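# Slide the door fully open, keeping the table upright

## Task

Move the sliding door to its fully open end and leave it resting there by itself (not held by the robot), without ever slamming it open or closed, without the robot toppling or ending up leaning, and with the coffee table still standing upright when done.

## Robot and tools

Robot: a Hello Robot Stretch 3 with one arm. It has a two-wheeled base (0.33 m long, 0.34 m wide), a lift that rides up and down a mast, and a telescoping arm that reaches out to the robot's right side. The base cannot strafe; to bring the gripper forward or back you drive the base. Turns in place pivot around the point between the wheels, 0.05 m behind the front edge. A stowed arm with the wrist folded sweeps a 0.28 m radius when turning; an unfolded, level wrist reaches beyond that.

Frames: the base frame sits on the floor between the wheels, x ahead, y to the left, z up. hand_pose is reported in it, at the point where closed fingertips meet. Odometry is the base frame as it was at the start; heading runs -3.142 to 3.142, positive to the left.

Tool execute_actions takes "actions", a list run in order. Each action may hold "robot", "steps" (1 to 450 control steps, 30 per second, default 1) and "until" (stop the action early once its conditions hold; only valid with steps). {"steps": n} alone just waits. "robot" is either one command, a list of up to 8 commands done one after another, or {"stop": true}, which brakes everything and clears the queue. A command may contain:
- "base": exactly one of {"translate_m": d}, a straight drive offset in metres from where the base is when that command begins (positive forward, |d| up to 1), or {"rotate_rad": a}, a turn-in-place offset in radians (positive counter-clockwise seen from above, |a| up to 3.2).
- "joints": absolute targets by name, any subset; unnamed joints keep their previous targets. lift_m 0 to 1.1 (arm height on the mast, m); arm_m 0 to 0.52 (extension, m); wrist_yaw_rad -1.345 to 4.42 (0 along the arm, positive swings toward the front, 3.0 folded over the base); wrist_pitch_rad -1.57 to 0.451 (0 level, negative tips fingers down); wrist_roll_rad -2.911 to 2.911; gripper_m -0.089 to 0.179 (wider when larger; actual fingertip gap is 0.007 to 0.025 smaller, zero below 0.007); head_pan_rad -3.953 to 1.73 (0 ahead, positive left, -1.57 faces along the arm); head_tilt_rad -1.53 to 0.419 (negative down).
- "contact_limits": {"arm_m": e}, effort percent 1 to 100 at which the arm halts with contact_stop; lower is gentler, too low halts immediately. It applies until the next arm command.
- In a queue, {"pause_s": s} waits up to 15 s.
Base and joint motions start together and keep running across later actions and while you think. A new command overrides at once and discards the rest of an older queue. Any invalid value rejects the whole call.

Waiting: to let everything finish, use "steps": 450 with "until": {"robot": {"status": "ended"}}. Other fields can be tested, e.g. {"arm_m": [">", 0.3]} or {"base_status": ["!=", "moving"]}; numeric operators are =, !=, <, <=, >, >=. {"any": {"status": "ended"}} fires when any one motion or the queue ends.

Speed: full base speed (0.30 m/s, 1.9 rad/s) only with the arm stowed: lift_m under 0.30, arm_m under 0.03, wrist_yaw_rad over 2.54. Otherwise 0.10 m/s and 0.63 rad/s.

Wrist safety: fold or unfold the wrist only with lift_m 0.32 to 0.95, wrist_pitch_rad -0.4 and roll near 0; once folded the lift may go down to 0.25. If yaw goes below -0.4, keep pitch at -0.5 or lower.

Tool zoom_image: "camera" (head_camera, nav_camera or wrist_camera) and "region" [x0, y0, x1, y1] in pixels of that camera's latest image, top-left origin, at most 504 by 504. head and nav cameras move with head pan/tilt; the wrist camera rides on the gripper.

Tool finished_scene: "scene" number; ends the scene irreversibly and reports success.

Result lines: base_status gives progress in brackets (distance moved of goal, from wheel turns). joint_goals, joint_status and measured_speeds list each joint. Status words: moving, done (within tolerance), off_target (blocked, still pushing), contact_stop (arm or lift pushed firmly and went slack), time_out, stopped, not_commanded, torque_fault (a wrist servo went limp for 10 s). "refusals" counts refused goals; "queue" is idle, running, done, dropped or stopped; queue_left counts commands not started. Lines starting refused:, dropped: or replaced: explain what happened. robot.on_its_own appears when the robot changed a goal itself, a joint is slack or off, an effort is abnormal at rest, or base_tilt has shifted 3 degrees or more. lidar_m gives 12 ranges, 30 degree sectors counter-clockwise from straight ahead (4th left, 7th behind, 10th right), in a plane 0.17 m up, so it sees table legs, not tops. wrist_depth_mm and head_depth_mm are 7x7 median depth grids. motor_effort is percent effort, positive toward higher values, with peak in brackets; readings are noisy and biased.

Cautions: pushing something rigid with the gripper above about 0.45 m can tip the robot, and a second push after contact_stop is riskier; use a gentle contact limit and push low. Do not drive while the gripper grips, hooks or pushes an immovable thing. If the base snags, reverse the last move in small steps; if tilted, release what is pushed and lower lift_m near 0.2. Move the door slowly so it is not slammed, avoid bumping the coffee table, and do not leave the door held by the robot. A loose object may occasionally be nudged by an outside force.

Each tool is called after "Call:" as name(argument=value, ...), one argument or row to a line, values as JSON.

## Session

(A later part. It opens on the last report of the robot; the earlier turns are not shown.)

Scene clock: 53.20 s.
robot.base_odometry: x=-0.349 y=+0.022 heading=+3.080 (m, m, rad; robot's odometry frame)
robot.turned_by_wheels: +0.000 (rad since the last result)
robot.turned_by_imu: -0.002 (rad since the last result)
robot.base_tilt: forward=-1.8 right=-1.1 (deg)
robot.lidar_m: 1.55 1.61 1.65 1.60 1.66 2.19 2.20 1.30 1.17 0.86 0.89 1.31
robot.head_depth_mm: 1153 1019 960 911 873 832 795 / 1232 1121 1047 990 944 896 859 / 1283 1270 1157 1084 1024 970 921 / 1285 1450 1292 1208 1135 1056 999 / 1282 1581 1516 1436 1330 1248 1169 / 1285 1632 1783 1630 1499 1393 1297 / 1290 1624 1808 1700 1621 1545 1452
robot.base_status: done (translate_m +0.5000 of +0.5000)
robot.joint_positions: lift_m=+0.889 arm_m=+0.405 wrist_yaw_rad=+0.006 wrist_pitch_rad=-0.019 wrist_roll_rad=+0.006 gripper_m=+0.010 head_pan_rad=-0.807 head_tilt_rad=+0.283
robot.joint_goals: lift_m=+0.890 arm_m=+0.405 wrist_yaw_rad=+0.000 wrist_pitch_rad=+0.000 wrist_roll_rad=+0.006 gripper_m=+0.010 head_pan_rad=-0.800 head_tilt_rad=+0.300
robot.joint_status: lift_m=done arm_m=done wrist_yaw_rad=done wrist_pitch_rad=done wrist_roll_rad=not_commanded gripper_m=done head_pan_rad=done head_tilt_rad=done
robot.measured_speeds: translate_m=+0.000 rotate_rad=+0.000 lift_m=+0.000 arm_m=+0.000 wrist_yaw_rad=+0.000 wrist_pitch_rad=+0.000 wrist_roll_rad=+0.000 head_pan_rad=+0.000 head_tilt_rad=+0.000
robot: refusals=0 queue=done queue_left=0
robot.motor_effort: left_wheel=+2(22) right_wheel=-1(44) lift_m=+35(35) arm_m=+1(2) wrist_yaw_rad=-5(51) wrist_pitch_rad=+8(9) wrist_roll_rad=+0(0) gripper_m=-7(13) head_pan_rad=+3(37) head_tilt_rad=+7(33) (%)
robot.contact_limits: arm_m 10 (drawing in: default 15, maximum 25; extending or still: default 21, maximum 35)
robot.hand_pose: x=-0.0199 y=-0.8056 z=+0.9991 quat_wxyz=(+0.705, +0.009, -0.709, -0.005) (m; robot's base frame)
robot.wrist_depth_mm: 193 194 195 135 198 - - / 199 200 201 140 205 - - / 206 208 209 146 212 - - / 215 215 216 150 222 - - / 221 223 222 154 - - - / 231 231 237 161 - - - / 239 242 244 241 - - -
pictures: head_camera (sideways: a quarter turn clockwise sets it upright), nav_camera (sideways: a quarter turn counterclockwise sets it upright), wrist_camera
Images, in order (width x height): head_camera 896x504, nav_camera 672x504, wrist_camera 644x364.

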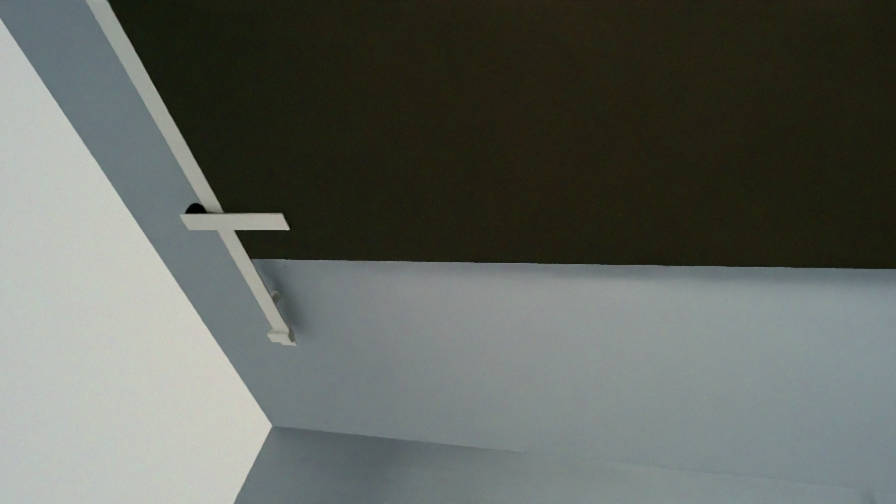

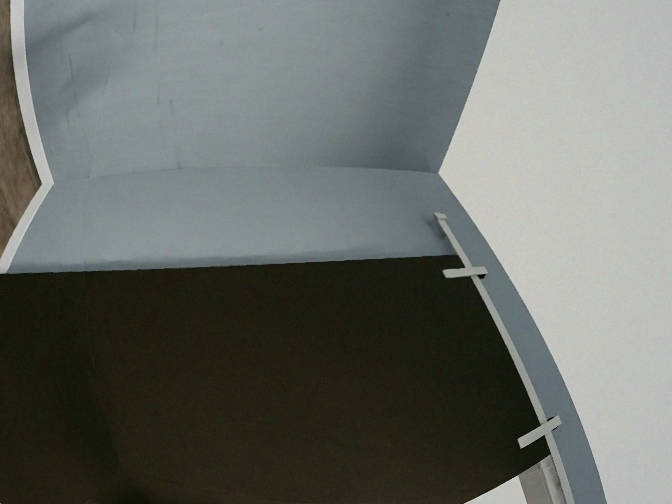

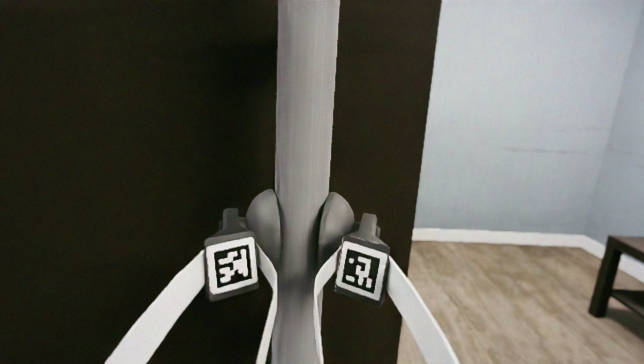

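Call:
execute_actions(
  actions=[
    {"robot":{"base":{"translate_m":0.13}},"steps":450,"until":{"robot":{"status":"ended"}}},
  ],
)

Call:
execute_actions(
  actions=[
    {"robot":{"base":{"translate_m":0.04}},"steps":100,"until":{"robot":{"status":"ended"}}},
  ],
)

Scene clock: 58.87 s.
robot.base_odometry: x=-0.479 y=+0.030 heading=+3.080 (m, m, rad; robot's odometry frame)
robot.turned_by_wheels: +0.000 (rad since the last result)
robot.turned_by_imu: +0.000 (rad since the last result)
robot.base_tilt: forward=-1.7 right=-1.1 (deg)
robot.lidar_m: 1.42 1.48 1.66 1.59 1.66 2.29 2.33 1.28 1.26 0.86 0.90 1.31
robot.head_depth_mm: 1147 1014 959 918 869 830 794 / 1235 1118 1051 1000 941 892 853 / 1277 1275 1157 1085 1030 970 924 / 1291 1450 1283 1212 1132 1068 1013 / 1277 1570 1544 1437 1334 1245 1167 / 1283 1632 1745 1618 1497 1386 1292 / 1292 1626 1650 1583 1505 1453 1377
robot.base_status: done (translate_m +0.1300 of +0.1300)
robot.joint_positions: lift_m=+0.889 arm_m=+0.405 wrist_yaw_rad=-0.007 wrist_pitch_rad=-0.019 wrist_roll_rad=+0.006 gripper_m=+0.010 head_pan_rad=-0.807 head_tilt_rad=+0.283
robot.joint_goals: lift_m=+0.890 arm_m=+0.405 wrist_yaw_rad=+0.000 wrist_pitch_rad=+0.000 wrist_roll_rad=+0.006 gripper_m=+0.010 head_pan_rad=-0.800 head_tilt_rad=+0.300
robot.joint_status: lift_m=done arm_m=done wrist_yaw_rad=done wrist_pitch_rad=done wrist_roll_rad=not_commanded gripper_m=done head_pan_rad=done head_tilt_rad=done
robot.measured_speeds: translate_m=+0.000 rotate_rad=+0.000 lift_m=+0.000 arm_m=+0.000 wrist_yaw_rad=+0.000 wrist_pitch_rad=+0.000 wrist_roll_rad=+0.000 head_pan_rad=+0.000 head_tilt_rad=+0.000
robot: refusals=0 queue=done queue_left=0
robot.motor_effort: left_wheel=-2(22) right_wheel=+5(43) lift_m=+35(35) arm_m=+2(1) wrist_yaw_rad=+6(50) wrist_pitch_rad=+8(8) wrist_roll_rad=+0(0) gripper_m=-6(14) head_pan_rad=+3(3) head_tilt_rad=+7(7) (%)
robot.contact_limits: arm_m 10 (drawing in: default 15, maximum 25; extending or still: default 21, maximum 35)
robot.hand_pose: x=-0.0232 y=-0.8056 z=+0.9990 quat_wxyz=(+0.705, +0.004, -0.709, -0.009) (m; robot's base frame)
robot.wrist_depth_mm: 192 194 195 136 199 - - / 199 200 202 143 206 - - / 206 207 209 148 215 - - / 212 215 216 153 224 - - / 221 223 224 155 - - - / 230 231 236 163 - - - / 240 239 245 208 253 - -
pictures: head_camera (sideways: a quarter turn clockwise sets it upright), nav_camera (sideways: a quarter turn counterclockwise sets it upright), wrist_camera
Images, in order (width x height): head_camera 896x504, nav_camera 672x504, wrist_camera 644x364.

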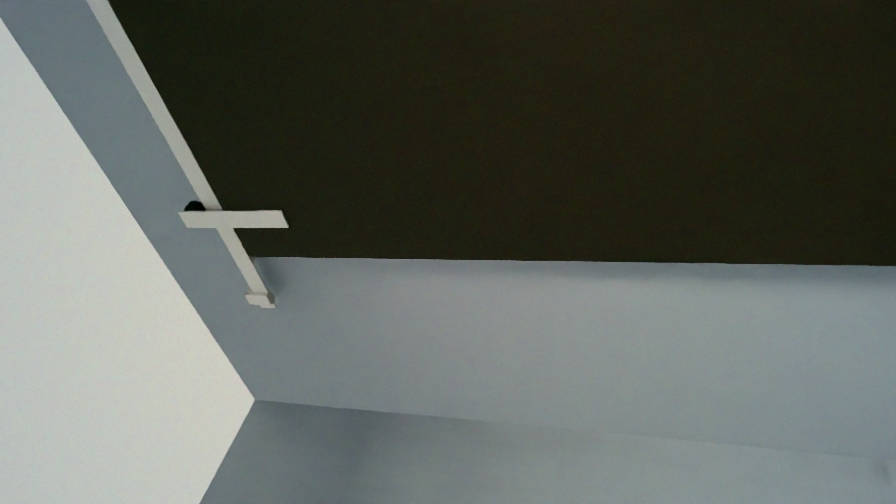

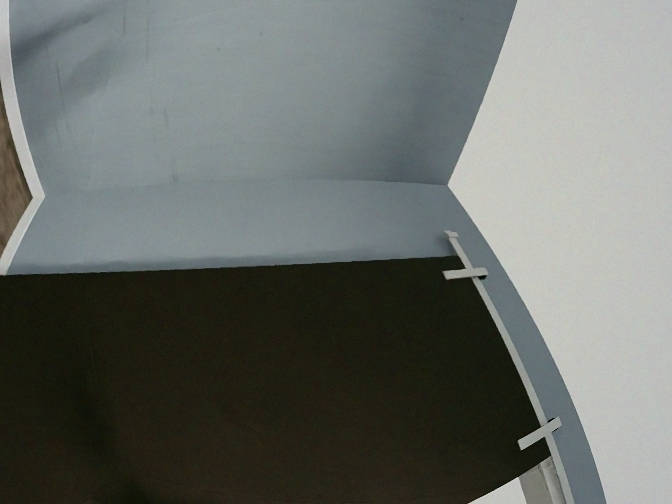

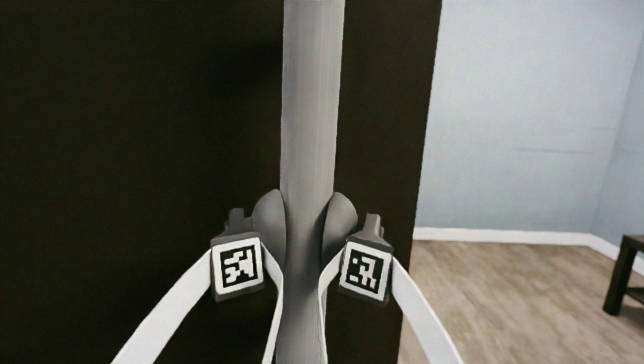

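Scene clock: 60.93 s.
robot.base_odometry: x=-0.519 y=+0.032 heading=+3.080 (m, m, rad; robot's odometry frame)
robot.turned_by_wheels: +0.000 (rad since the last result)
robot.turned_by_imu: +0.001 (rad since the last result)
robot.base_tilt: forward=-1.7 right=-1.1 (deg)
robot.lidar_m: 1.38 1.43 1.65 1.60 1.66 2.28 2.38 1.28 1.29 0.86 0.90 1.31
robot.head_depth_mm: 1155 1011 968 914 872 834 797 / 1228 1123 1053 990 945 898 855 / 1278 1279 1159 1084 1026 975 925 / 1275 1464 1294 1211 1131 1064 1004 / 1288 1583 1542 1425 1336 1256 1176 / 1284 1622 1712 1606 1488 1385 1302 / 1291 1613 1621 1529 1464 1409 1360
robot.base_status: done (translate_m +0.0400 of +0.0400)
robot.joint_positions: lift_m=+0.889 arm_m=+0.405 wrist_yaw_rad=+0.005 wrist_pitch_rad=-0.019 wrist_roll_rad=+0.006 gripper_m=+0.010 head_pan_rad=-0.807 head_tilt_rad=+0.283
robot.joint_goals: lift_m=+0.890 arm_m=+0.405 wrist_yaw_rad=+0.000 wrist_pitch_rad=+0.000 wrist_roll_rad=+0.006 gripper_m=+0.010 head_pan_rad=-0.800 head_tilt_rad=+0.300
robot.joint_status: lift_m=done arm_m=done wrist_yaw_rad=done wrist_pitch_rad=done wrist_roll_rad=not_commanded gripper_m=done head_pan_rad=done head_tilt_rad=done
robot.measured_speeds: translate_m=+0.000 rotate_rad=-0.001 lift_m=+0.000 arm_m=+0.000 wrist_yaw_rad=-0.030 wrist_pitch_rad=+0.000 wrist_roll_rad=+0.000 head_pan_rad=+0.000 head_tilt_rad=+0.000
robot: refusals=0 queue=done queue_left=0
robot.motor_effort: left_wheel=+2(21) right_wheel=-1(32) lift_m=+35(35) arm_m=+1(1) wrist_yaw_rad=-3(40) wrist_pitch_rad=+8(8) wrist_roll_rad=+0(0) gripper_m=-7(10) head_pan_rad=+3(3) head_tilt_rad=+8(7) (%)
robot.contact_limits: arm_m 10 (drawing in: default 15, maximum 25; extending or still: default 21, maximum 35)
robot.hand_pose: x=-0.0201 y=-0.8056 z=+0.9990 quat_wxyz=(+0.705, +0.009, -0.709, -0.005) (m; robot's base frame)
robot.wrist_depth_mm: 194 194 197 137 198 - - / 201 202 203 142 208 - - / 209 209 209 148 215 - - / 216 217 217 152 225 - - / 223 226 225 156 - - - / 231 234 239 164 - - - / 241 243 246 243 - - -
pictures: head_camera (sideways: a quarter turn clockwise sets it upright), nav_camera (sideways: a quarter turn counterclockwise sets it upright), wrist_camera
Images, in order (width x height): head_camera 896x504, nav_camera 672x504, wrist_camera 644x364.

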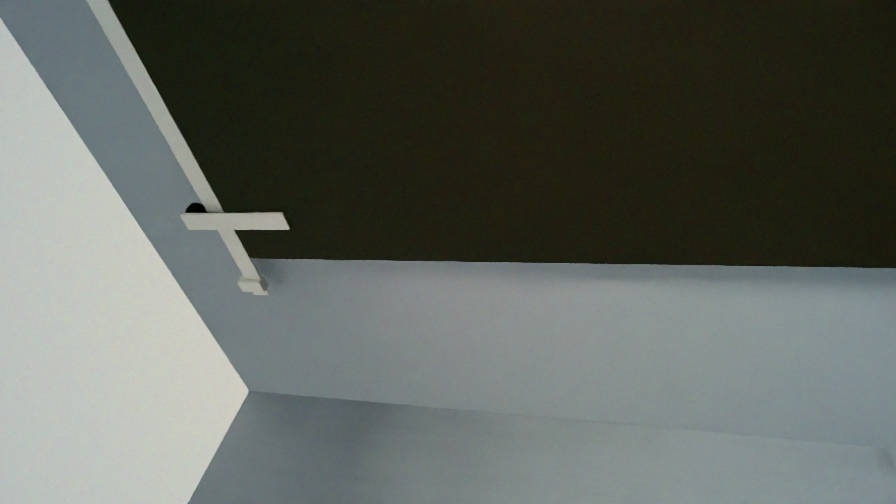

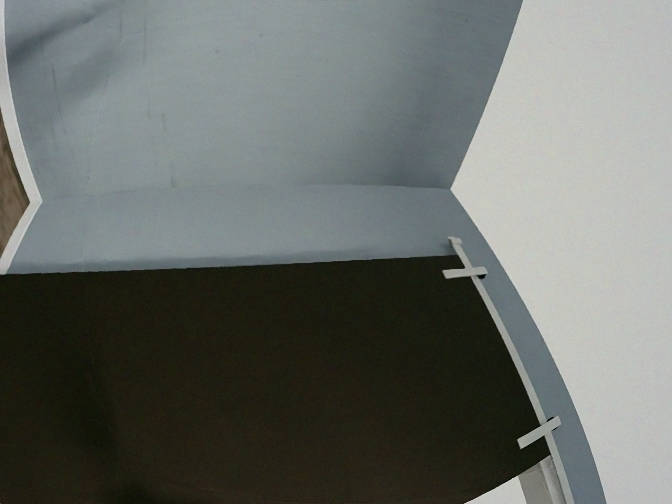

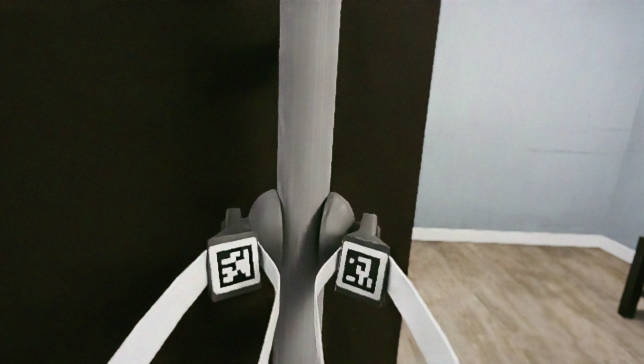

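Call:
execute_actions(
  actions=[
    {"robot":{"base":{"translate_m":0.03}},"steps":100,"until":{"robot":{"status":"ended"}}},
  ],
)

Scene clock: 64.00 s.
robot.base_odometry: x=-0.549 y=+0.034 heading=+3.080 (m, m, rad; robot's odometry frame)
robot.turned_by_wheels: +0.000 (rad since the last result)
robot.turned_by_imu: +0.001 (rad since the last result)
robot.base_tilt: forward=-1.8 right=-1.1 (deg)
robot.lidar_m: 1.35 1.40 1.65 1.59 1.66 2.28 2.40 1.31 1.33 0.86 0.90 1.31
robot.head_depth_mm: 1154 1018 963 915 876 832 794 / 1231 1121 1052 996 937 897 858 / 1287 1272 1152 1087 1025 974 918 / 1286 1455 1300 1208 1137 1058 1004 / 1281 1565 1545 1428 1333 1253 1181 / 1286 1630 1704 1589 1490 1385 1304 / 1291 1591 1588 1509 1444 1381 1321
robot.base_status: done (translate_m +0.0300 of +0.0300)
robot.joint_positions: lift_m=+0.889 arm_m=+0.405 wrist_yaw_rad=+0.015 wrist_pitch_rad=-0.019 wrist_roll_rad=+0.006 gripper_m=+0.010 head_pan_rad=-0.807 head_tilt_rad=+0.283
robot.joint_goals: lift_m=+0.890 arm_m=+0.405 wrist_yaw_rad=+0.000 wrist_pitch_rad=+0.000 wrist_roll_rad=+0.006 gripper_m=+0.010 head_pan_rad=-0.800 head_tilt_rad=+0.300
robot.joint_status: lift_m=done arm_m=done wrist_yaw_rad=done wrist_pitch_rad=done wrist_roll_rad=not_commanded gripper_m=done head_pan_rad=done head_tilt_rad=done
robot.measured_speeds: translate_m=+0.000 rotate_rad=+0.000 lift_m=+0.000 arm_m=+0.000 wrist_yaw_rad=+0.000 wrist_pitch_rad=+0.000 wrist_roll_rad=+0.000 head_pan_rad=+0.000 head_tilt_rad=+0.000
robot: refusals=0 queue=done queue_left=0
robot.on_its_own: wrist_yaw_rad is at rest, and its effort (-13) is outside its rest range (-12 to +12)
robot.motor_effort: left_wheel=+4(17) right_wheel=-6(27) lift_m=+36(35) arm_m=+1(1) wrist_yaw_rad=-13(33) wrist_pitch_rad=+8(9) wrist_roll_rad=+0(0) gripper_m=-7(11) head_pan_rad=+3(3) head_tilt_rad=+7(7) (%)
robot.contact_limits: arm_m 10 (drawing in: default 15, maximum 25; extending or still: default 21, maximum 35)
robot.hand_pose: x=-0.0176 y=-0.8056 z=+0.9990 quat_wxyz=(+0.705, +0.012, -0.709, -0.002) (m; robot's base frame)
robot.wrist_depth_mm: 196 195 196 137 200 - - / 202 204 204 142 206 - - / 210 210 212 147 215 - - / 217 218 217 152 223 - - / 225 226 224 155 278 - - / 234 235 241 164 - - - / 246 247 248 244 301 - -
pictures: head_camera (sideways: a quarter turn clockwise sets it upright), nav_camera (sideways: a quarter turn counterclockwise sets it upright), wrist_camera
Images, in order (width x height): head_camera 896x504, nav_camera 672x504, wrist_camera 644x364.

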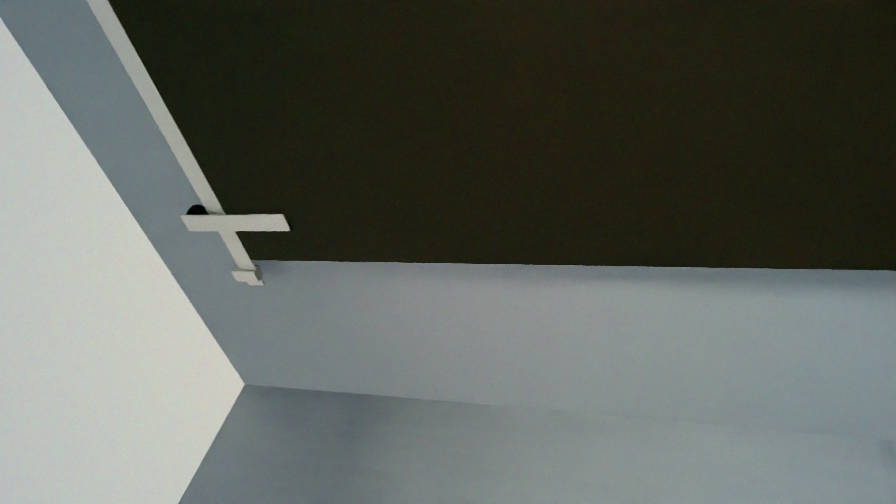

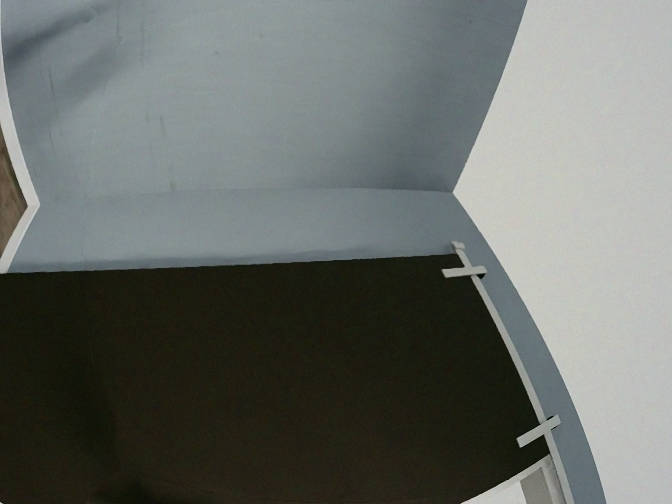

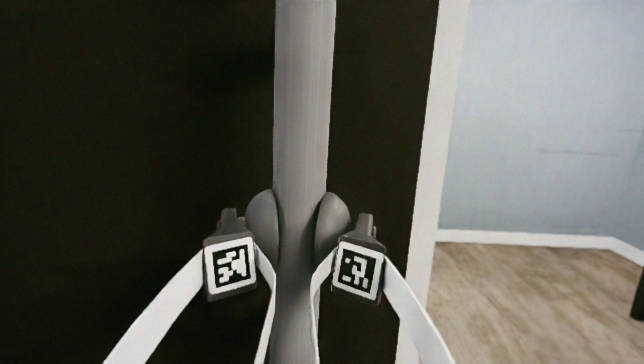

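Call:
execute_actions(
  actions=[
    {"robot":{"base":{"translate_m":0.03}},"steps":100,"until":{"robot":{"status":"ended"}}},
  ],
)

Scene clock: 67.93 s.
robot.base_odometry: x=-0.579 y=+0.036 heading=+3.080 (m, m, rad; robot's odometry frame)
robot.turned_by_wheels: +0.000 (rad since the last result)
robot.turned_by_imu: +0.000 (rad since the last result)
robot.base_tilt: forward=-1.7 right=-1.1 (deg)
robot.lidar_m: 1.32 1.37 1.65 1.60 1.44 2.28 2.43 1.33 1.37 0.86 0.89 1.31
robot.head_depth_mm: 1155 1018 964 915 873 832 794 / 1241 1123 1055 996 942 899 852 / 1285 1270 1153 1082 1023 969 920 / 1282 1462 1297 1212 1133 1058 1008 / 1280 1579 1545 1438 1340 1244 1177 / 1289 1618 1660 1568 1471 1395 1303 / 1283 1551 1542 1463 1407 1347 1287
robot.base_status: done (translate_m +0.0300 of +0.0300)
robot.joint_positions: lift_m=+0.889 arm_m=+0.405 wrist_yaw_rad=+0.007 wrist_pitch_rad=-0.019 wrist_roll_rad=+0.006 gripper_m=+0.010 head_pan_rad=-0.807 head_tilt_rad=+0.283
robot.joint_goals: lift_m=+0.890 arm_m=+0.405 wrist_yaw_rad=+0.000 wrist_pitch_rad=+0.000 wrist_roll_rad=+0.006 gripper_m=+0.010 head_pan_rad=-0.800 head_tilt_rad=+0.300
robot.joint_status: lift_m=done arm_m=done wrist_yaw_rad=done wrist_pitch_rad=done wrist_roll_rad=not_commanded gripper_m=done head_pan_rad=done head_tilt_rad=done
robot.measured_speeds: translate_m=+0.000 rotate_rad=+0.000 lift_m=+0.000 arm_m=+0.000 wrist_yaw_rad=+0.000 wrist_pitch_rad=+0.000 wrist_roll_rad=+0.000 head_pan_rad=+0.000 head_tilt_rad=+0.000
robot: refusals=0 queue=done queue_left=0
robot.motor_effort: left_wheel=+1(14) right_wheel=-1(23) lift_m=+35(35) arm_m=+2(1) wrist_yaw_rad=-6(29) wrist_pitch_rad=+8(8) wrist_roll_rad=+1(0) gripper_m=-6(10) head_pan_rad=+2(2) head_tilt_rad=+7(7) (%)
robot.contact_limits: arm_m 10 (drawing in: default 15, maximum 25; extending or still: default 21, maximum 35)
robot.hand_pose: x=-0.0196 y=-0.8056 z=+0.9990 quat_wxyz=(+0.705, +0.010, -0.709, -0.005) (m; robot's base frame)
robot.wrist_depth_mm: 194 195 196 137 199 - - / 201 203 203 142 208 - - / 208 210 211 148 216 - - / 216 217 219 153 223 - - / 225 226 226 156 275 - - / 233 233 240 164 288 - - / 243 244 247 243 297 - -
pictures: head_camera (sideways: a quarter turn clockwise sets it upright), nav_camera (sideways: a quarter turn counterclockwise sets it upright), wrist_camera
Images, in order (width x height): head_camera 896x504, nav_camera 672x504, wrist_camera 644x364.

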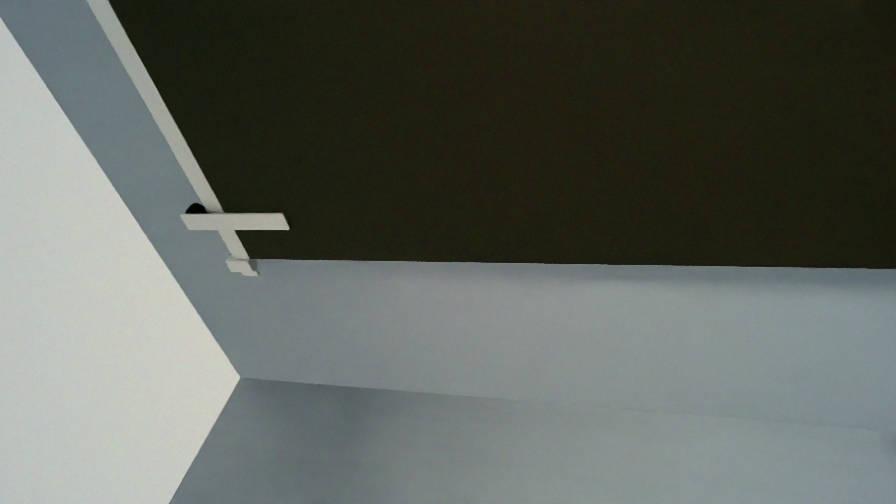

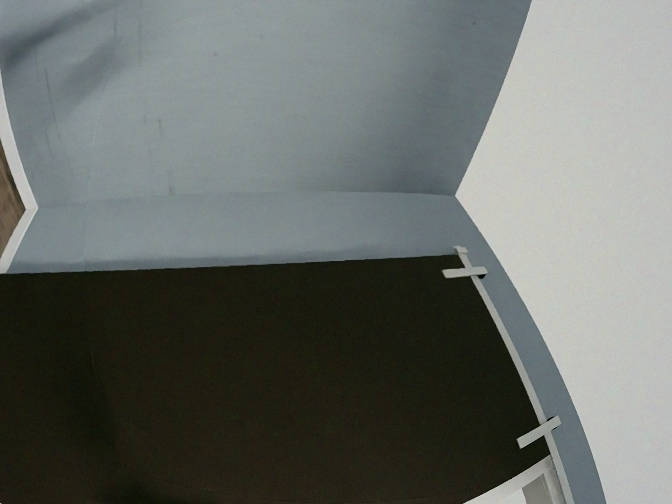

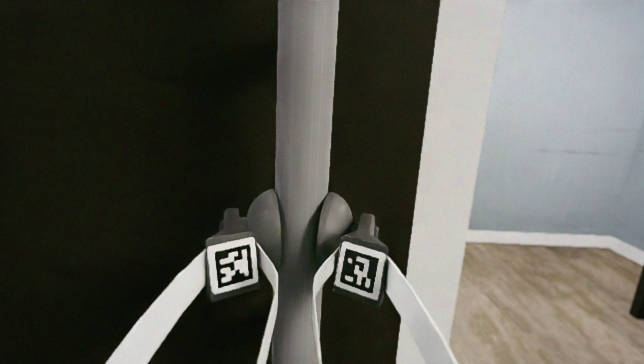

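Call:
execute_actions(
  actions=[
    {"robot":{"base":{"translate_m":0.035}},"steps":100,"until":{"robot":{"status":"ended"}}},
  ],
)

Scene clock: 71.27 s.
robot.base_odometry: x=-0.614 y=+0.038 heading=+3.080 (m, m, rad; robot's odometry frame)
robot.turned_by_wheels: +0.000 (rad since the last result)
robot.turned_by_imu: +0.001 (rad since the last result)
robot.base_tilt: forward=-1.7 right=-1.2 (deg)
robot.lidar_m: 1.29 1.33 1.65 1.59 1.45 2.28 2.47 1.36 1.42 0.86 0.90 1.31
robot.head_depth_mm: 1152 1018 965 915 871 834 795 / 1233 1121 1053 996 945 892 859 / 1280 1272 1156 1087 1030 972 922 / 1283 1471 1296 1210 1128 1066 1004 / 1285 1571 1542 1426 1331 1251 1176 / 1287 1607 1647 1552 1474 1380 1299 / 1282 1531 1497 1426 1362 1312 1251
robot.base_status: done (translate_m +0.0350 of +0.0350)
robot.joint_positions: lift_m=+0.889 arm_m=+0.405 wrist_yaw_rad=+0.018 wrist_pitch_rad=-0.019 wrist_roll_rad=+0.006 gripper_m=+0.010 head_pan_rad=-0.807 head_tilt_rad=+0.283
robot.joint_goals: lift_m=+0.890 arm_m=+0.405 wrist_yaw_rad=+0.000 wrist_pitch_rad=+0.000 wrist_roll_rad=+0.006 gripper_m=+0.010 head_pan_rad=-0.800 head_tilt_rad=+0.300
robot.joint_status: lift_m=done arm_m=done wrist_yaw_rad=done wrist_pitch_rad=done wrist_roll_rad=not_commanded gripper_m=done head_pan_rad=done head_tilt_rad=done
robot.measured_speeds: translate_m=+0.000 rotate_rad=+0.000 lift_m=+0.000 arm_m=+0.000 wrist_yaw_rad=+0.000 wrist_pitch_rad=+0.000 wrist_roll_rad=+0.000 head_pan_rad=+0.000 head_tilt_rad=+0.000
robot: refusals=0 queue=done queue_left=0
robot.on_its_own: wrist_yaw_rad is at rest, and its effort (-16) is outside its rest range (-12 to +12)
robot.motor_effort: left_wheel=+6(18) right_wheel=-8(29) lift_m=+35(35) arm_m=+1(1) wrist_yaw_rad=-16(35) wrist_pitch_rad=+9(9) wrist_roll_rad=+0(0) gripper_m=-7(10) head_pan_rad=+3(3) head_tilt_rad=+7(7) (%)
robot.contact_limits: arm_m 10 (drawing in: default 15, maximum 25; extending or still: default 21, maximum 35)
robot.hand_pose: x=-0.0167 y=-0.8056 z=+0.9990 quat_wxyz=(+0.705, +0.014, -0.709, -0.001) (m; robot's base frame)
robot.wrist_depth_mm: 195 196 197 137 199 240 - / 202 203 204 142 205 248 - / 210 210 211 147 216 259 - / 219 218 220 153 223 270 - / 225 228 226 156 281 283 - / 237 235 237 163 290 - - / 246 246 246 244 298 - -
pictures: head_camera (sideways: a quarter turn clockwise sets it upright), nav_camera (sideways: a quarter turn counterclockwise sets it upright), wrist_camera
Images, in order (width x height): head_camera 896x504, nav_camera 672x504, wrist_camera 644x364.

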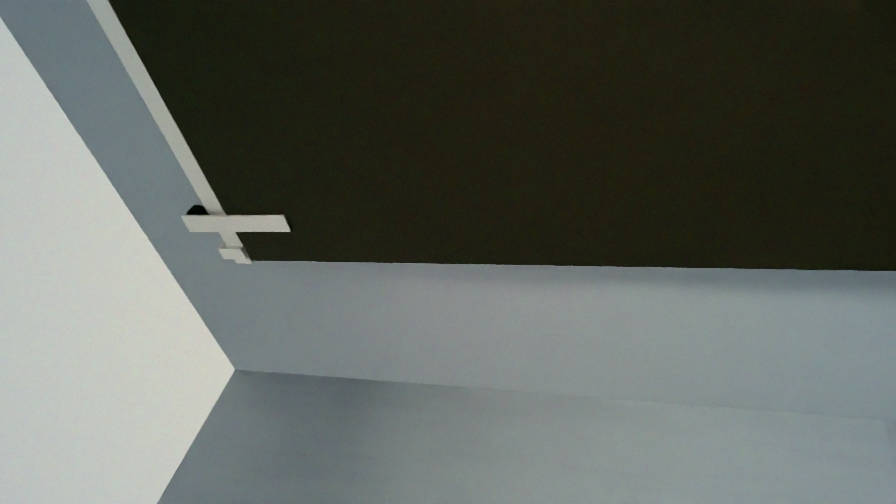

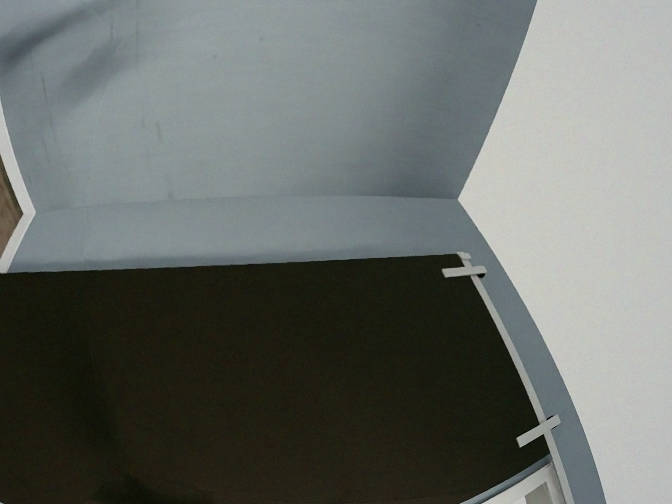

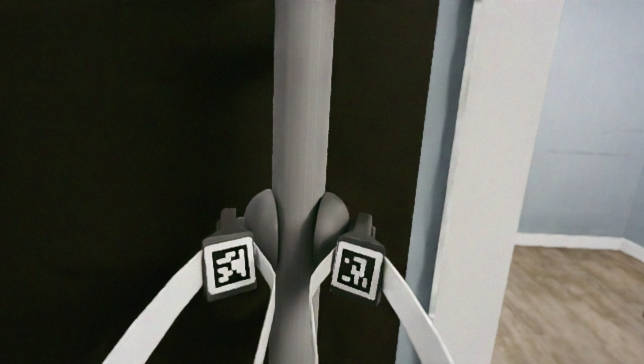

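Call:
execute_actions(
  actions=[
    {"robot":{"base":{"translate_m":0.035}},"steps":100,"until":{"robot":{"status":"ended"}}},
  ],
)

Scene clock: 74.93 s.
robot.base_odometry: x=-0.649 y=+0.041 heading=+3.080 (m, m, rad; robot's odometry frame)
robot.turned_by_wheels: +0.000 (rad since the last result)
robot.turned_by_imu: +0.000 (rad since the last result)
robot.base_tilt: forward=-1.7 right=-1.1 (deg)
robot.lidar_m: 1.25 1.30 1.65 1.59 1.47 2.28 2.50 1.38 2.87 0.86 0.89 1.29
robot.head_depth_mm: 1156 1016 968 914 870 829 797 / 1239 1118 1054 994 948 896 855 / 1279 1273 1155 1086 1023 971 918 / 1281 1469 1297 1205 1130 1059 1002 / 1282 1571 1554 1426 1348 1252 1172 / 1288 1611 1602 1531 1423 1353 1289 / 1287 1509 1446 1392 1329 1270 1232
robot.base_status: done (translate_m +0.0350 of +0.0350)
robot.joint_positions: lift_m=+0.889 arm_m=+0.405 wrist_yaw_rad=+0.015 wrist_pitch_rad=-0.019 wrist_roll_rad=+0.006 gripper_m=+0.010 head_pan_rad=-0.807 head_tilt_rad=+0.283
robot.joint_goals: lift_m=+0.890 arm_m=+0.405 wrist_yaw_rad=+0.000 wrist_pitch_rad=+0.000 wrist_roll_rad=+0.006 gripper_m=+0.010 head_pan_rad=-0.800 head_tilt_rad=+0.300
robot.joint_status: lift_m=done arm_m=done wrist_yaw_rad=done wrist_pitch_rad=done wrist_roll_rad=not_commanded gripper_m=done head_pan_rad=done head_tilt_rad=done
robot.measured_speeds: translate_m=+0.000 rotate_rad=+0.000 lift_m=+0.000 arm_m=+0.000 wrist_yaw_rad=+0.000 wrist_pitch_rad=+0.000 wrist_roll_rad=+0.000 head_pan_rad=+0.000 head_tilt_rad=+0.000
robot: refusals=0 queue=done queue_left=0
robot.motor_effort: left_wheel=+5(17) right_wheel=-6(27) lift_m=+35(35) arm_m=+1(1) wrist_yaw_rad=-12(33) wrist_pitch_rad=+8(8) wrist_roll_rad=+0(0) gripper_m=-7(10) head_pan_rad=+3(3) head_tilt_rad=+7(7) (%)
robot.contact_limits: arm_m 10 (drawing in: default 15, maximum 25; extending or still: default 21, maximum 35)
robot.hand_pose: x=-0.0177 y=-0.8056 z=+0.9990 quat_wxyz=(+0.705, +0.012, -0.709, -0.002) (m; robot's base frame)
robot.wrist_depth_mm: 195 196 196 137 200 250 245 / 202 202 204 142 206 257 - / 210 211 210 148 216 261 - / 217 220 220 153 224 271 - / 226 226 227 156 288 281 - / 235 235 240 163 304 292 - / 245 245 247 245 311 303 -
pictures: head_camera (sideways: a quarter turn clockwise sets it upright), nav_camera (sideways: a quarter turn counterclockwise sets it upright), wrist_camera
Images, in order (width x height): head_camera 896x504, nav_camera 672x504, wrist_camera 644x364.

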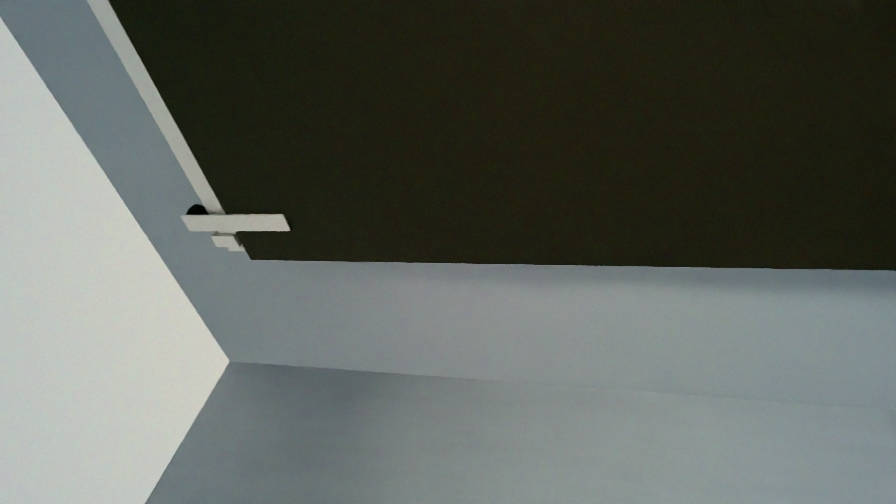

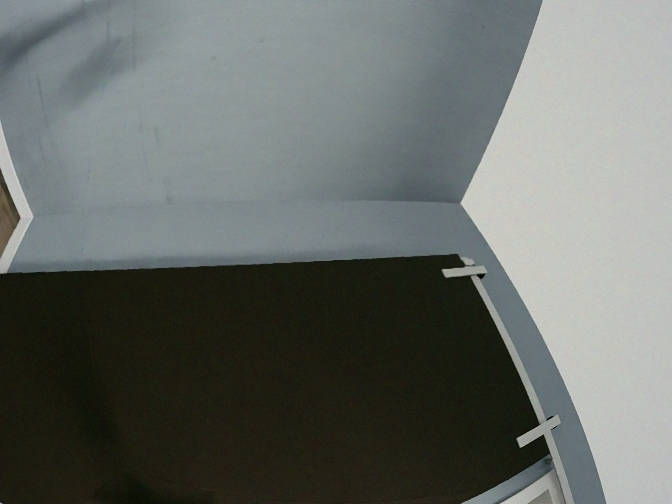

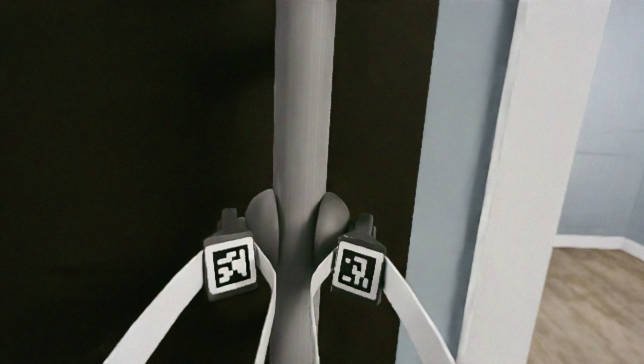

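Call:
execute_actions(
  actions=[
    {"robot":{"base":{"translate_m":0.025}},"steps":100,"until":{"robot":{"status":"ended"}}},
  ],
)

Scene clock: 78.87 s.
robot.base_odometry: x=-0.674 y=+0.042 heading=+3.080 (m, m, rad; robot's odometry frame)
robot.turned_by_wheels: +0.000 (rad since the last result)
robot.turned_by_imu: +0.000 (rad since the last result)
robot.base_tilt: forward=-1.8 right=-1.1 (deg)
robot.lidar_m: 1.22 1.27 1.65 1.59 1.49 2.28 2.53 1.40 0.94 0.86 0.89 1.27
robot.head_depth_mm: 1147 1018 966 908 872 829 798 / 1235 1122 1052 993 942 896 855 / 1276 1274 1157 1088 1027 973 921 / 1276 1463 1295 1207 1130 1073 997 / 1286 1586 1552 1433 1320 1248 1175 / 1286 1574 1573 1498 1412 1345 1277 / 1289 1473 1435 1368 1299 1252 1202
robot.base_status: done (translate_m +0.0250 of +0.0250)
robot.joint_positions: lift_m=+0.889 arm_m=+0.405 wrist_yaw_rad=-0.003 wrist_pitch_rad=-0.019 wrist_roll_rad=+0.006 gripper_m=+0.010 head_pan_rad=-0.807 head_tilt_rad=+0.283
robot.joint_goals: lift_m=+0.890 arm_m=+0.405 wrist_yaw_rad=+0.000 wrist_pitch_rad=+0.000 wrist_roll_rad=+0.006 gripper_m=+0.010 head_pan_rad=-0.800 head_tilt_rad=+0.300
robot.joint_status: lift_m=done arm_m=done wrist_yaw_rad=done wrist_pitch_rad=done wrist_roll_rad=not_commanded gripper_m=done head_pan_rad=done head_tilt_rad=done
robot.measured_speeds: translate_m=+0.000 rotate_rad=+0.000 lift_m=+0.000 arm_m=+0.000 wrist_yaw_rad=+0.000 wrist_pitch_rad=+0.000 wrist_roll_rad=+0.000 head_pan_rad=+0.000 head_tilt_rad=+0.000
robot: refusals=0 queue=done queue_left=0
robot.motor_effort: left_wheel=-2(12) right_wheel=+5(20) lift_m=+35(35) arm_m=+1(1) wrist_yaw_rad=+3(25) wrist_pitch_rad=+8(8) wrist_roll_rad=+0(0) gripper_m=-6(10) head_pan_rad=+4(4) head_tilt_rad=+7(7) (%)
robot.contact_limits: arm_m 10 (drawing in: default 15, maximum 25; extending or still: default 21, maximum 35)
robot.hand_pose: x=-0.0223 y=-0.8056 z=+0.9990 quat_wxyz=(+0.705, +0.006, -0.709, -0.008) (m; robot's base frame)
robot.wrist_depth_mm: 194 194 196 138 200 254 247 / 200 201 203 143 206 261 255 / 208 209 210 150 217 270 - / 215 216 218 154 224 280 - / 222 224 224 156 290 289 - / 230 232 238 164 306 296 - / 240 241 245 174 255 311 -
pictures: head_camera (sideways: a quarter turn clockwise sets it upright), nav_camera (sideways: a quarter turn counterclockwise sets it upright), wrist_camera
Images, in order (width x height): head_camera 896x504, nav_camera 672x504, wrist_camera 644x364.

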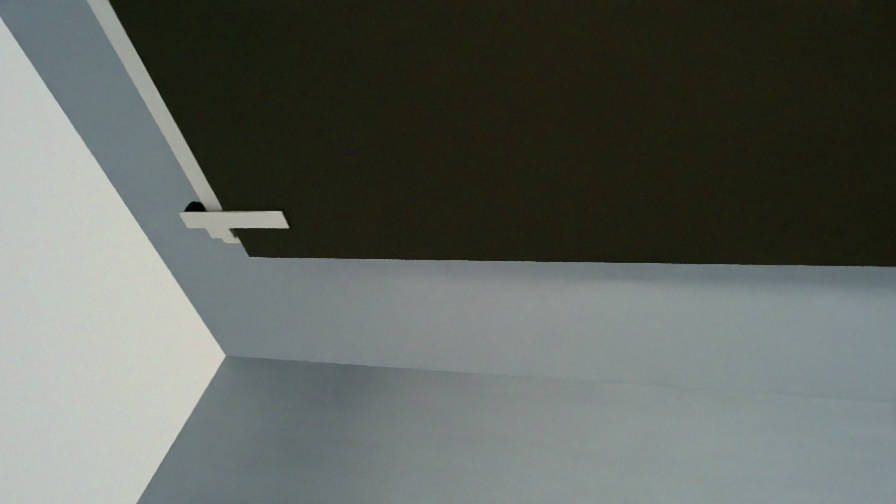

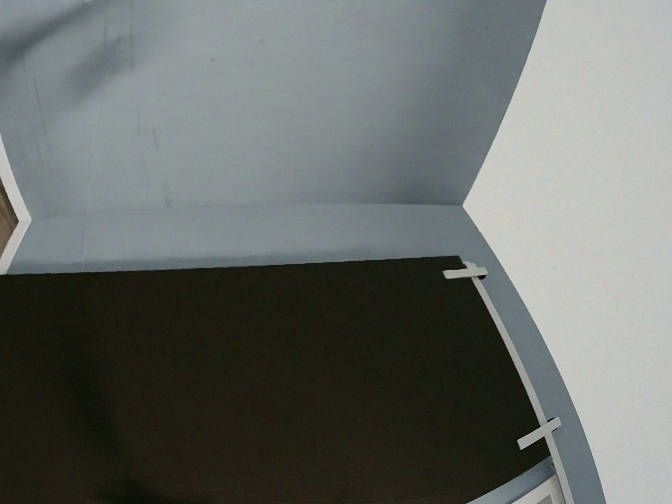

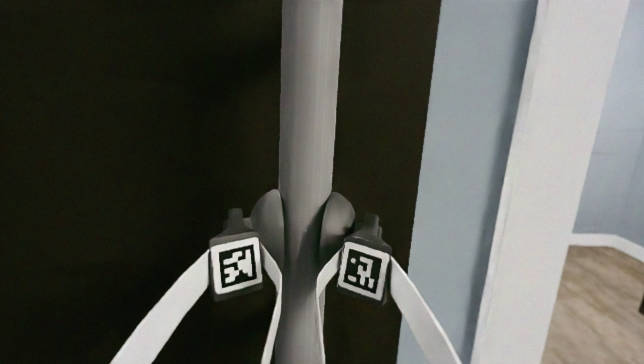

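Call:
execute_actions(
  actions=[
    {"robot":{"base":{"translate_m":0.02}},"steps":100,"until":{"robot":{"status":"ended"}}},
  ],
)

Scene clock: 82.57 s.
robot.base_odometry: x=-0.694 y=+0.043 heading=+3.080 (m, m, rad; robot's odometry frame)
robot.turned_by_wheels: +0.000 (rad since the last result)
robot.turned_by_imu: +0.000 (rad since the last result)
robot.base_tilt: forward=-1.8 right=-1.1 (deg)
robot.lidar_m: 1.20 1.25 1.65 1.59 1.50 2.28 2.55 1.41 0.94 0.86 0.89 1.25
robot.head_depth_mm: 1153 1021 959 917 872 833 797 / 1234 1126 1047 995 943 894 854 / 1274 1270 1154 1081 1024 967 919 / 1286 1475 1360 1220 1128 1067 1009 / 1287 1563 1548 1430 1343 1244 1175 / 1281 1570 1546 1479 1395 1319 1263 / 1290 1450 1403 1334 1285 1231 1182
robot.base_status: done (translate_m +0.0200 of +0.0200)
robot.joint_positions: lift_m=+0.889 arm_m=+0.405 wrist_yaw_rad=-0.069 wrist_pitch_rad=-0.019 wrist_roll_rad=+0.005 gripper_m=+0.010 head_pan_rad=-0.807 head_tilt_rad=+0.283
robot.joint_goals: lift_m=+0.890 arm_m=+0.405 wrist_yaw_rad=-0.059 wrist_pitch_rad=+0.000 wrist_roll_rad=+0.005 gripper_m=+0.010 head_pan_rad=-0.800 head_tilt_rad=+0.300
robot.joint_status: lift_m=done arm_m=done wrist_yaw_rad=done wrist_pitch_rad=done wrist_roll_rad=not_commanded gripper_m=done head_pan_rad=done head_tilt_rad=done
robot.measured_speeds: translate_m=+0.000 rotate_rad=+0.000 lift_m=+0.000 arm_m=+0.000 wrist_yaw_rad=+0.000 wrist_pitch_rad=+0.000 wrist_roll_rad=+0.000 head_pan_rad=+0.000 head_tilt_rad=+0.000
robot: refusals=0 queue=done queue_left=0
robot.on_its_own: wrist_yaw_rad is held at -0.059, not at your +0.000, by its stall guard, which is not easing now
robot.motor_effort: left_wheel=-6(18) right_wheel=+10(29) lift_m=+35(35) arm_m=+1(1) wrist_yaw_rad=+9(36) wrist_pitch_rad=+9(9) wrist_roll_rad=+0(0) gripper_m=-8(11) head_pan_rad=+3(3) head_tilt_rad=+7(7) (%)
robot.contact_limits: arm_m 10 (drawing in: default 15, maximum 25; extending or still: default 21, maximum 35)
robot.hand_pose: x=-0.0392 y=-0.8050 z=+0.9990 quat_wxyz=(+0.705, -0.018, -0.709, -0.032) (m; robot's base frame)
robot.wrist_depth_mm: 185 189 195 139 204 259 262 / 192 194 200 143 212 271 - / 198 201 208 150 221 279 - / 206 211 217 155 289 290 - / 212 219 220 157 299 299 - / 222 225 235 166 314 311 - / 229 235 242 248 325 325 -
pictures: head_camera (sideways: a quarter turn clockwise sets it upright), nav_camera (sideways: a quarter turn counterclockwise sets it upright), wrist_camera
Images, in order (width x height): head_camera 896x504, nav_camera 672x504, wrist_camera 644x364.

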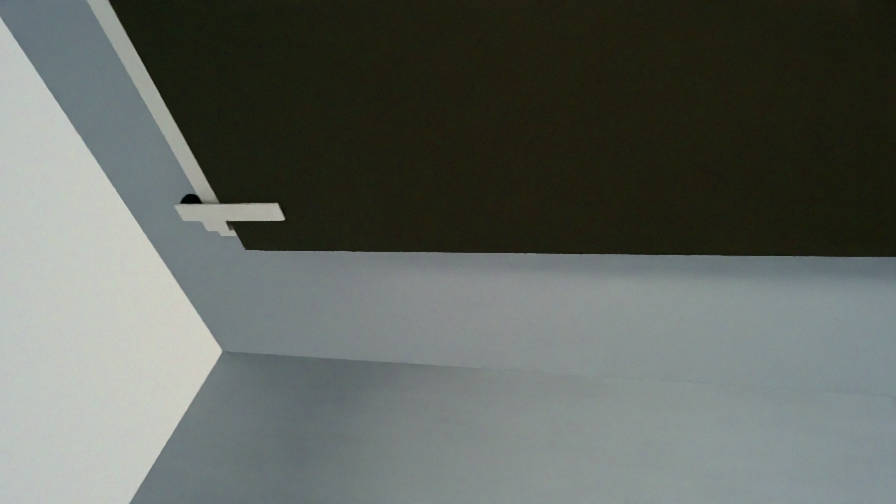

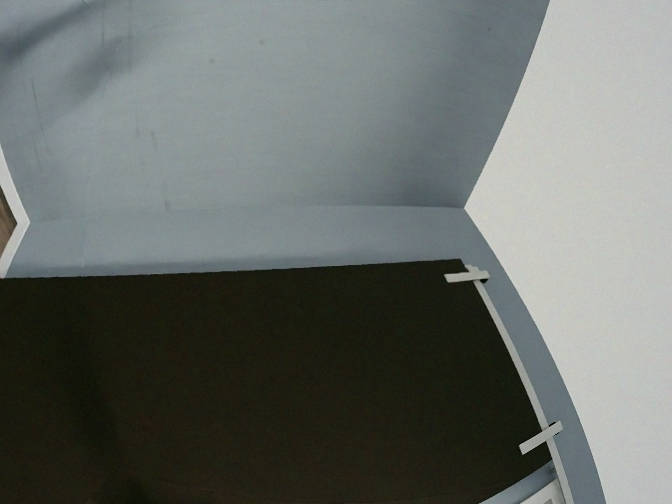

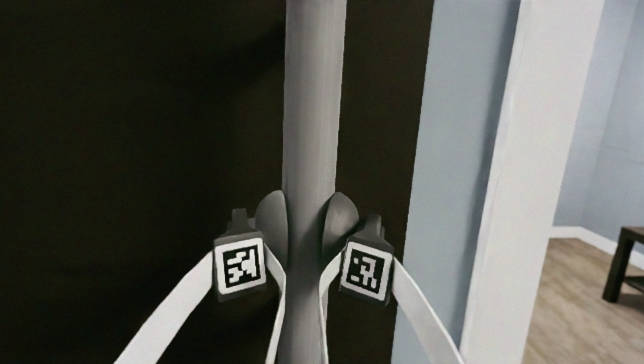

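At the stop. Release.

Call:
execute_actions(
  actions=[
    {"robot":[{"joints":{"gripper_m":0.11}},{"joints":{"arm_m":0.32}}],"steps":200,"until":{"robot":{"status":"ended"}}},
  ],
)

Scene clock: 88.57 s.
robot.base_odometry: x=-0.694 y=+0.043 heading=+3.080 (m, m, rad; robot's odometry frame)
robot.turned_by_wheels: +0.000 (rad since the last result)
robot.turned_by_imu: +0.001 (rad since the last result)
robot.base_tilt: forward=-1.8 right=-1.1 (deg)
robot.lidar_m: 1.20 1.25 1.65 1.59 1.50 2.28 2.55 1.41 0.93 0.86 0.90 1.25
robot.head_depth_mm: 1149 1014 967 918 871 835 796 / 1235 1123 1050 997 946 899 857 / 1288 1273 1159 1086 1032 973 926 / 1287 1460 1364 1277 1138 1076 1012 / 1285 1569 1546 1434 1334 1245 1172 / 1282 1567 1550 1474 1406 1329 1262 / 1288 1464 1404 1350 1287 1230 1183
robot.base_status: done (translate_m +0.0200 of +0.0200)
robot.joint_positions: lift_m=+0.889 arm_m=+0.320 wrist_yaw_rad=-0.060 wrist_pitch_rad=-0.019 wrist_roll_rad=+0.005 gripper_m=+0.110 head_pan_rad=-0.807 head_tilt_rad=+0.283
robot.joint_goals: lift_m=+0.890 arm_m=+0.320 wrist_yaw_rad=-0.059 wrist_pitch_rad=+0.000 wrist_roll_rad=+0.005 gripper_m=+0.110 head_pan_rad=-0.800 head_tilt_rad=+0.300
robot.joint_status: lift_m=done arm_m=done wrist_yaw_rad=done wrist_pitch_rad=done wrist_roll_rad=not_commanded gripper_m=done head_pan_rad=done head_tilt_rad=done
robot.measured_speeds: translate_m=+0.000 rotate_rad=+0.000 lift_m=+0.000 arm_m=+0.000 wrist_yaw_rad=+0.000 wrist_pitch_rad=+0.000 wrist_roll_rad=+0.000 head_pan_rad=+0.000 head_tilt_rad=+0.000
robot: refusals=0 queue=done queue_left=0
robot.on_its_own: wrist_yaw_rad is held at -0.059, not at your +0.000, by its stall guard, which is not easing now
robot.motor_effort: left_wheel=-1(6) right_wheel=+4(11) lift_m=+35(35) arm_m=-1(1) wrist_yaw_rad=+1(9) wrist_pitch_rad=+8(9) wrist_roll_rad=+0(0) gripper_m=+1(88) head_pan_rad=+3(3) head_tilt_rad=+7(7) (%)
robot.hand_pose: x=-0.0368 y=-0.7205 z=+0.9990 quat_wxyz=(+0.705, -0.014, -0.709, -0.028) (m; robot's base frame)
robot.wrist_depth_mm: 261 264 272 274 336 336 - / 269 274 281 284 348 346 - / 279 283 291 295 363 360 - / 287 295 304 306 377 - - / 299 305 313 320 385 - - / 306 323 326 333 406 - - / 321 329 337 349 422 - -
pictures: head_camera (sideways: a quarter turn clockwise sets it upright), nav_camera (sideways: a quarter turn counterclockwise sets it upright), wrist_camera
Images, in order (width x height): head_camera 896x504, nav_camera 672x504, wrist_camera 644x364.

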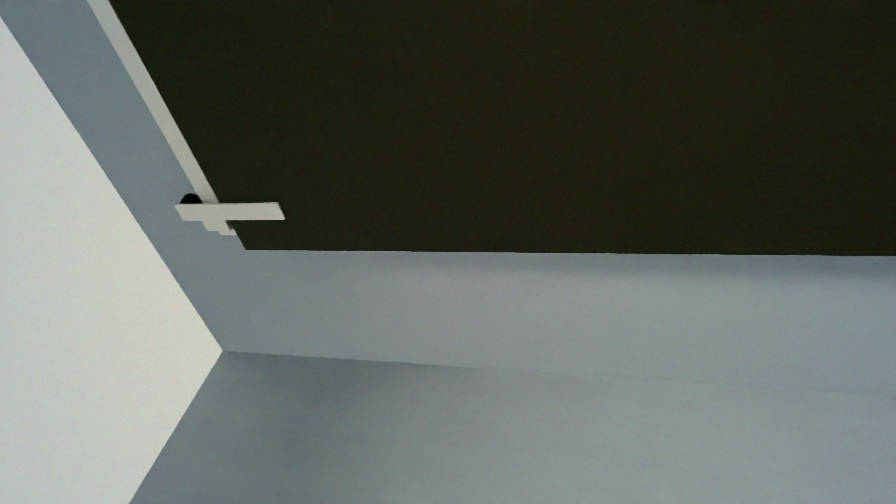

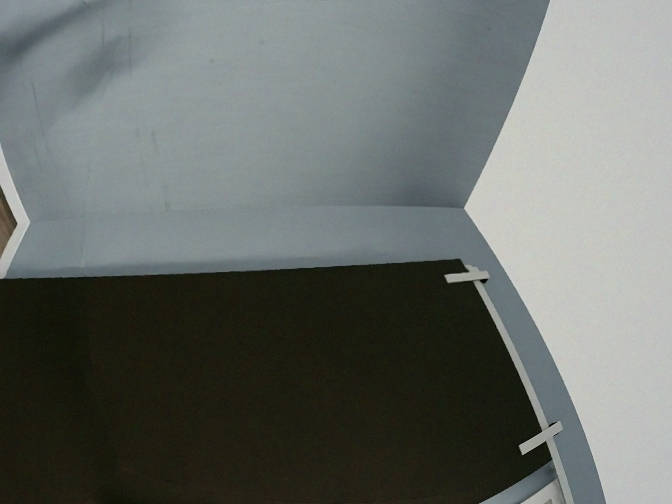

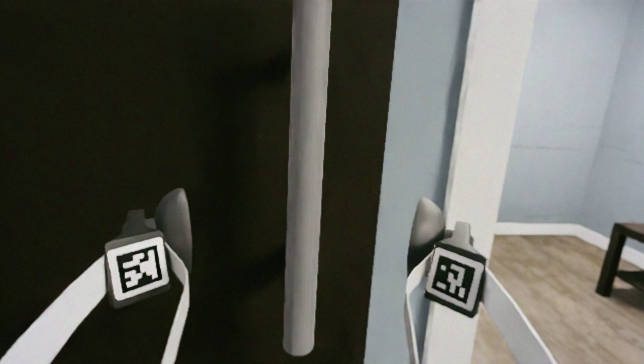

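Call:
finished_scene(
  scene=1,
)

The scene is finished: the task was done.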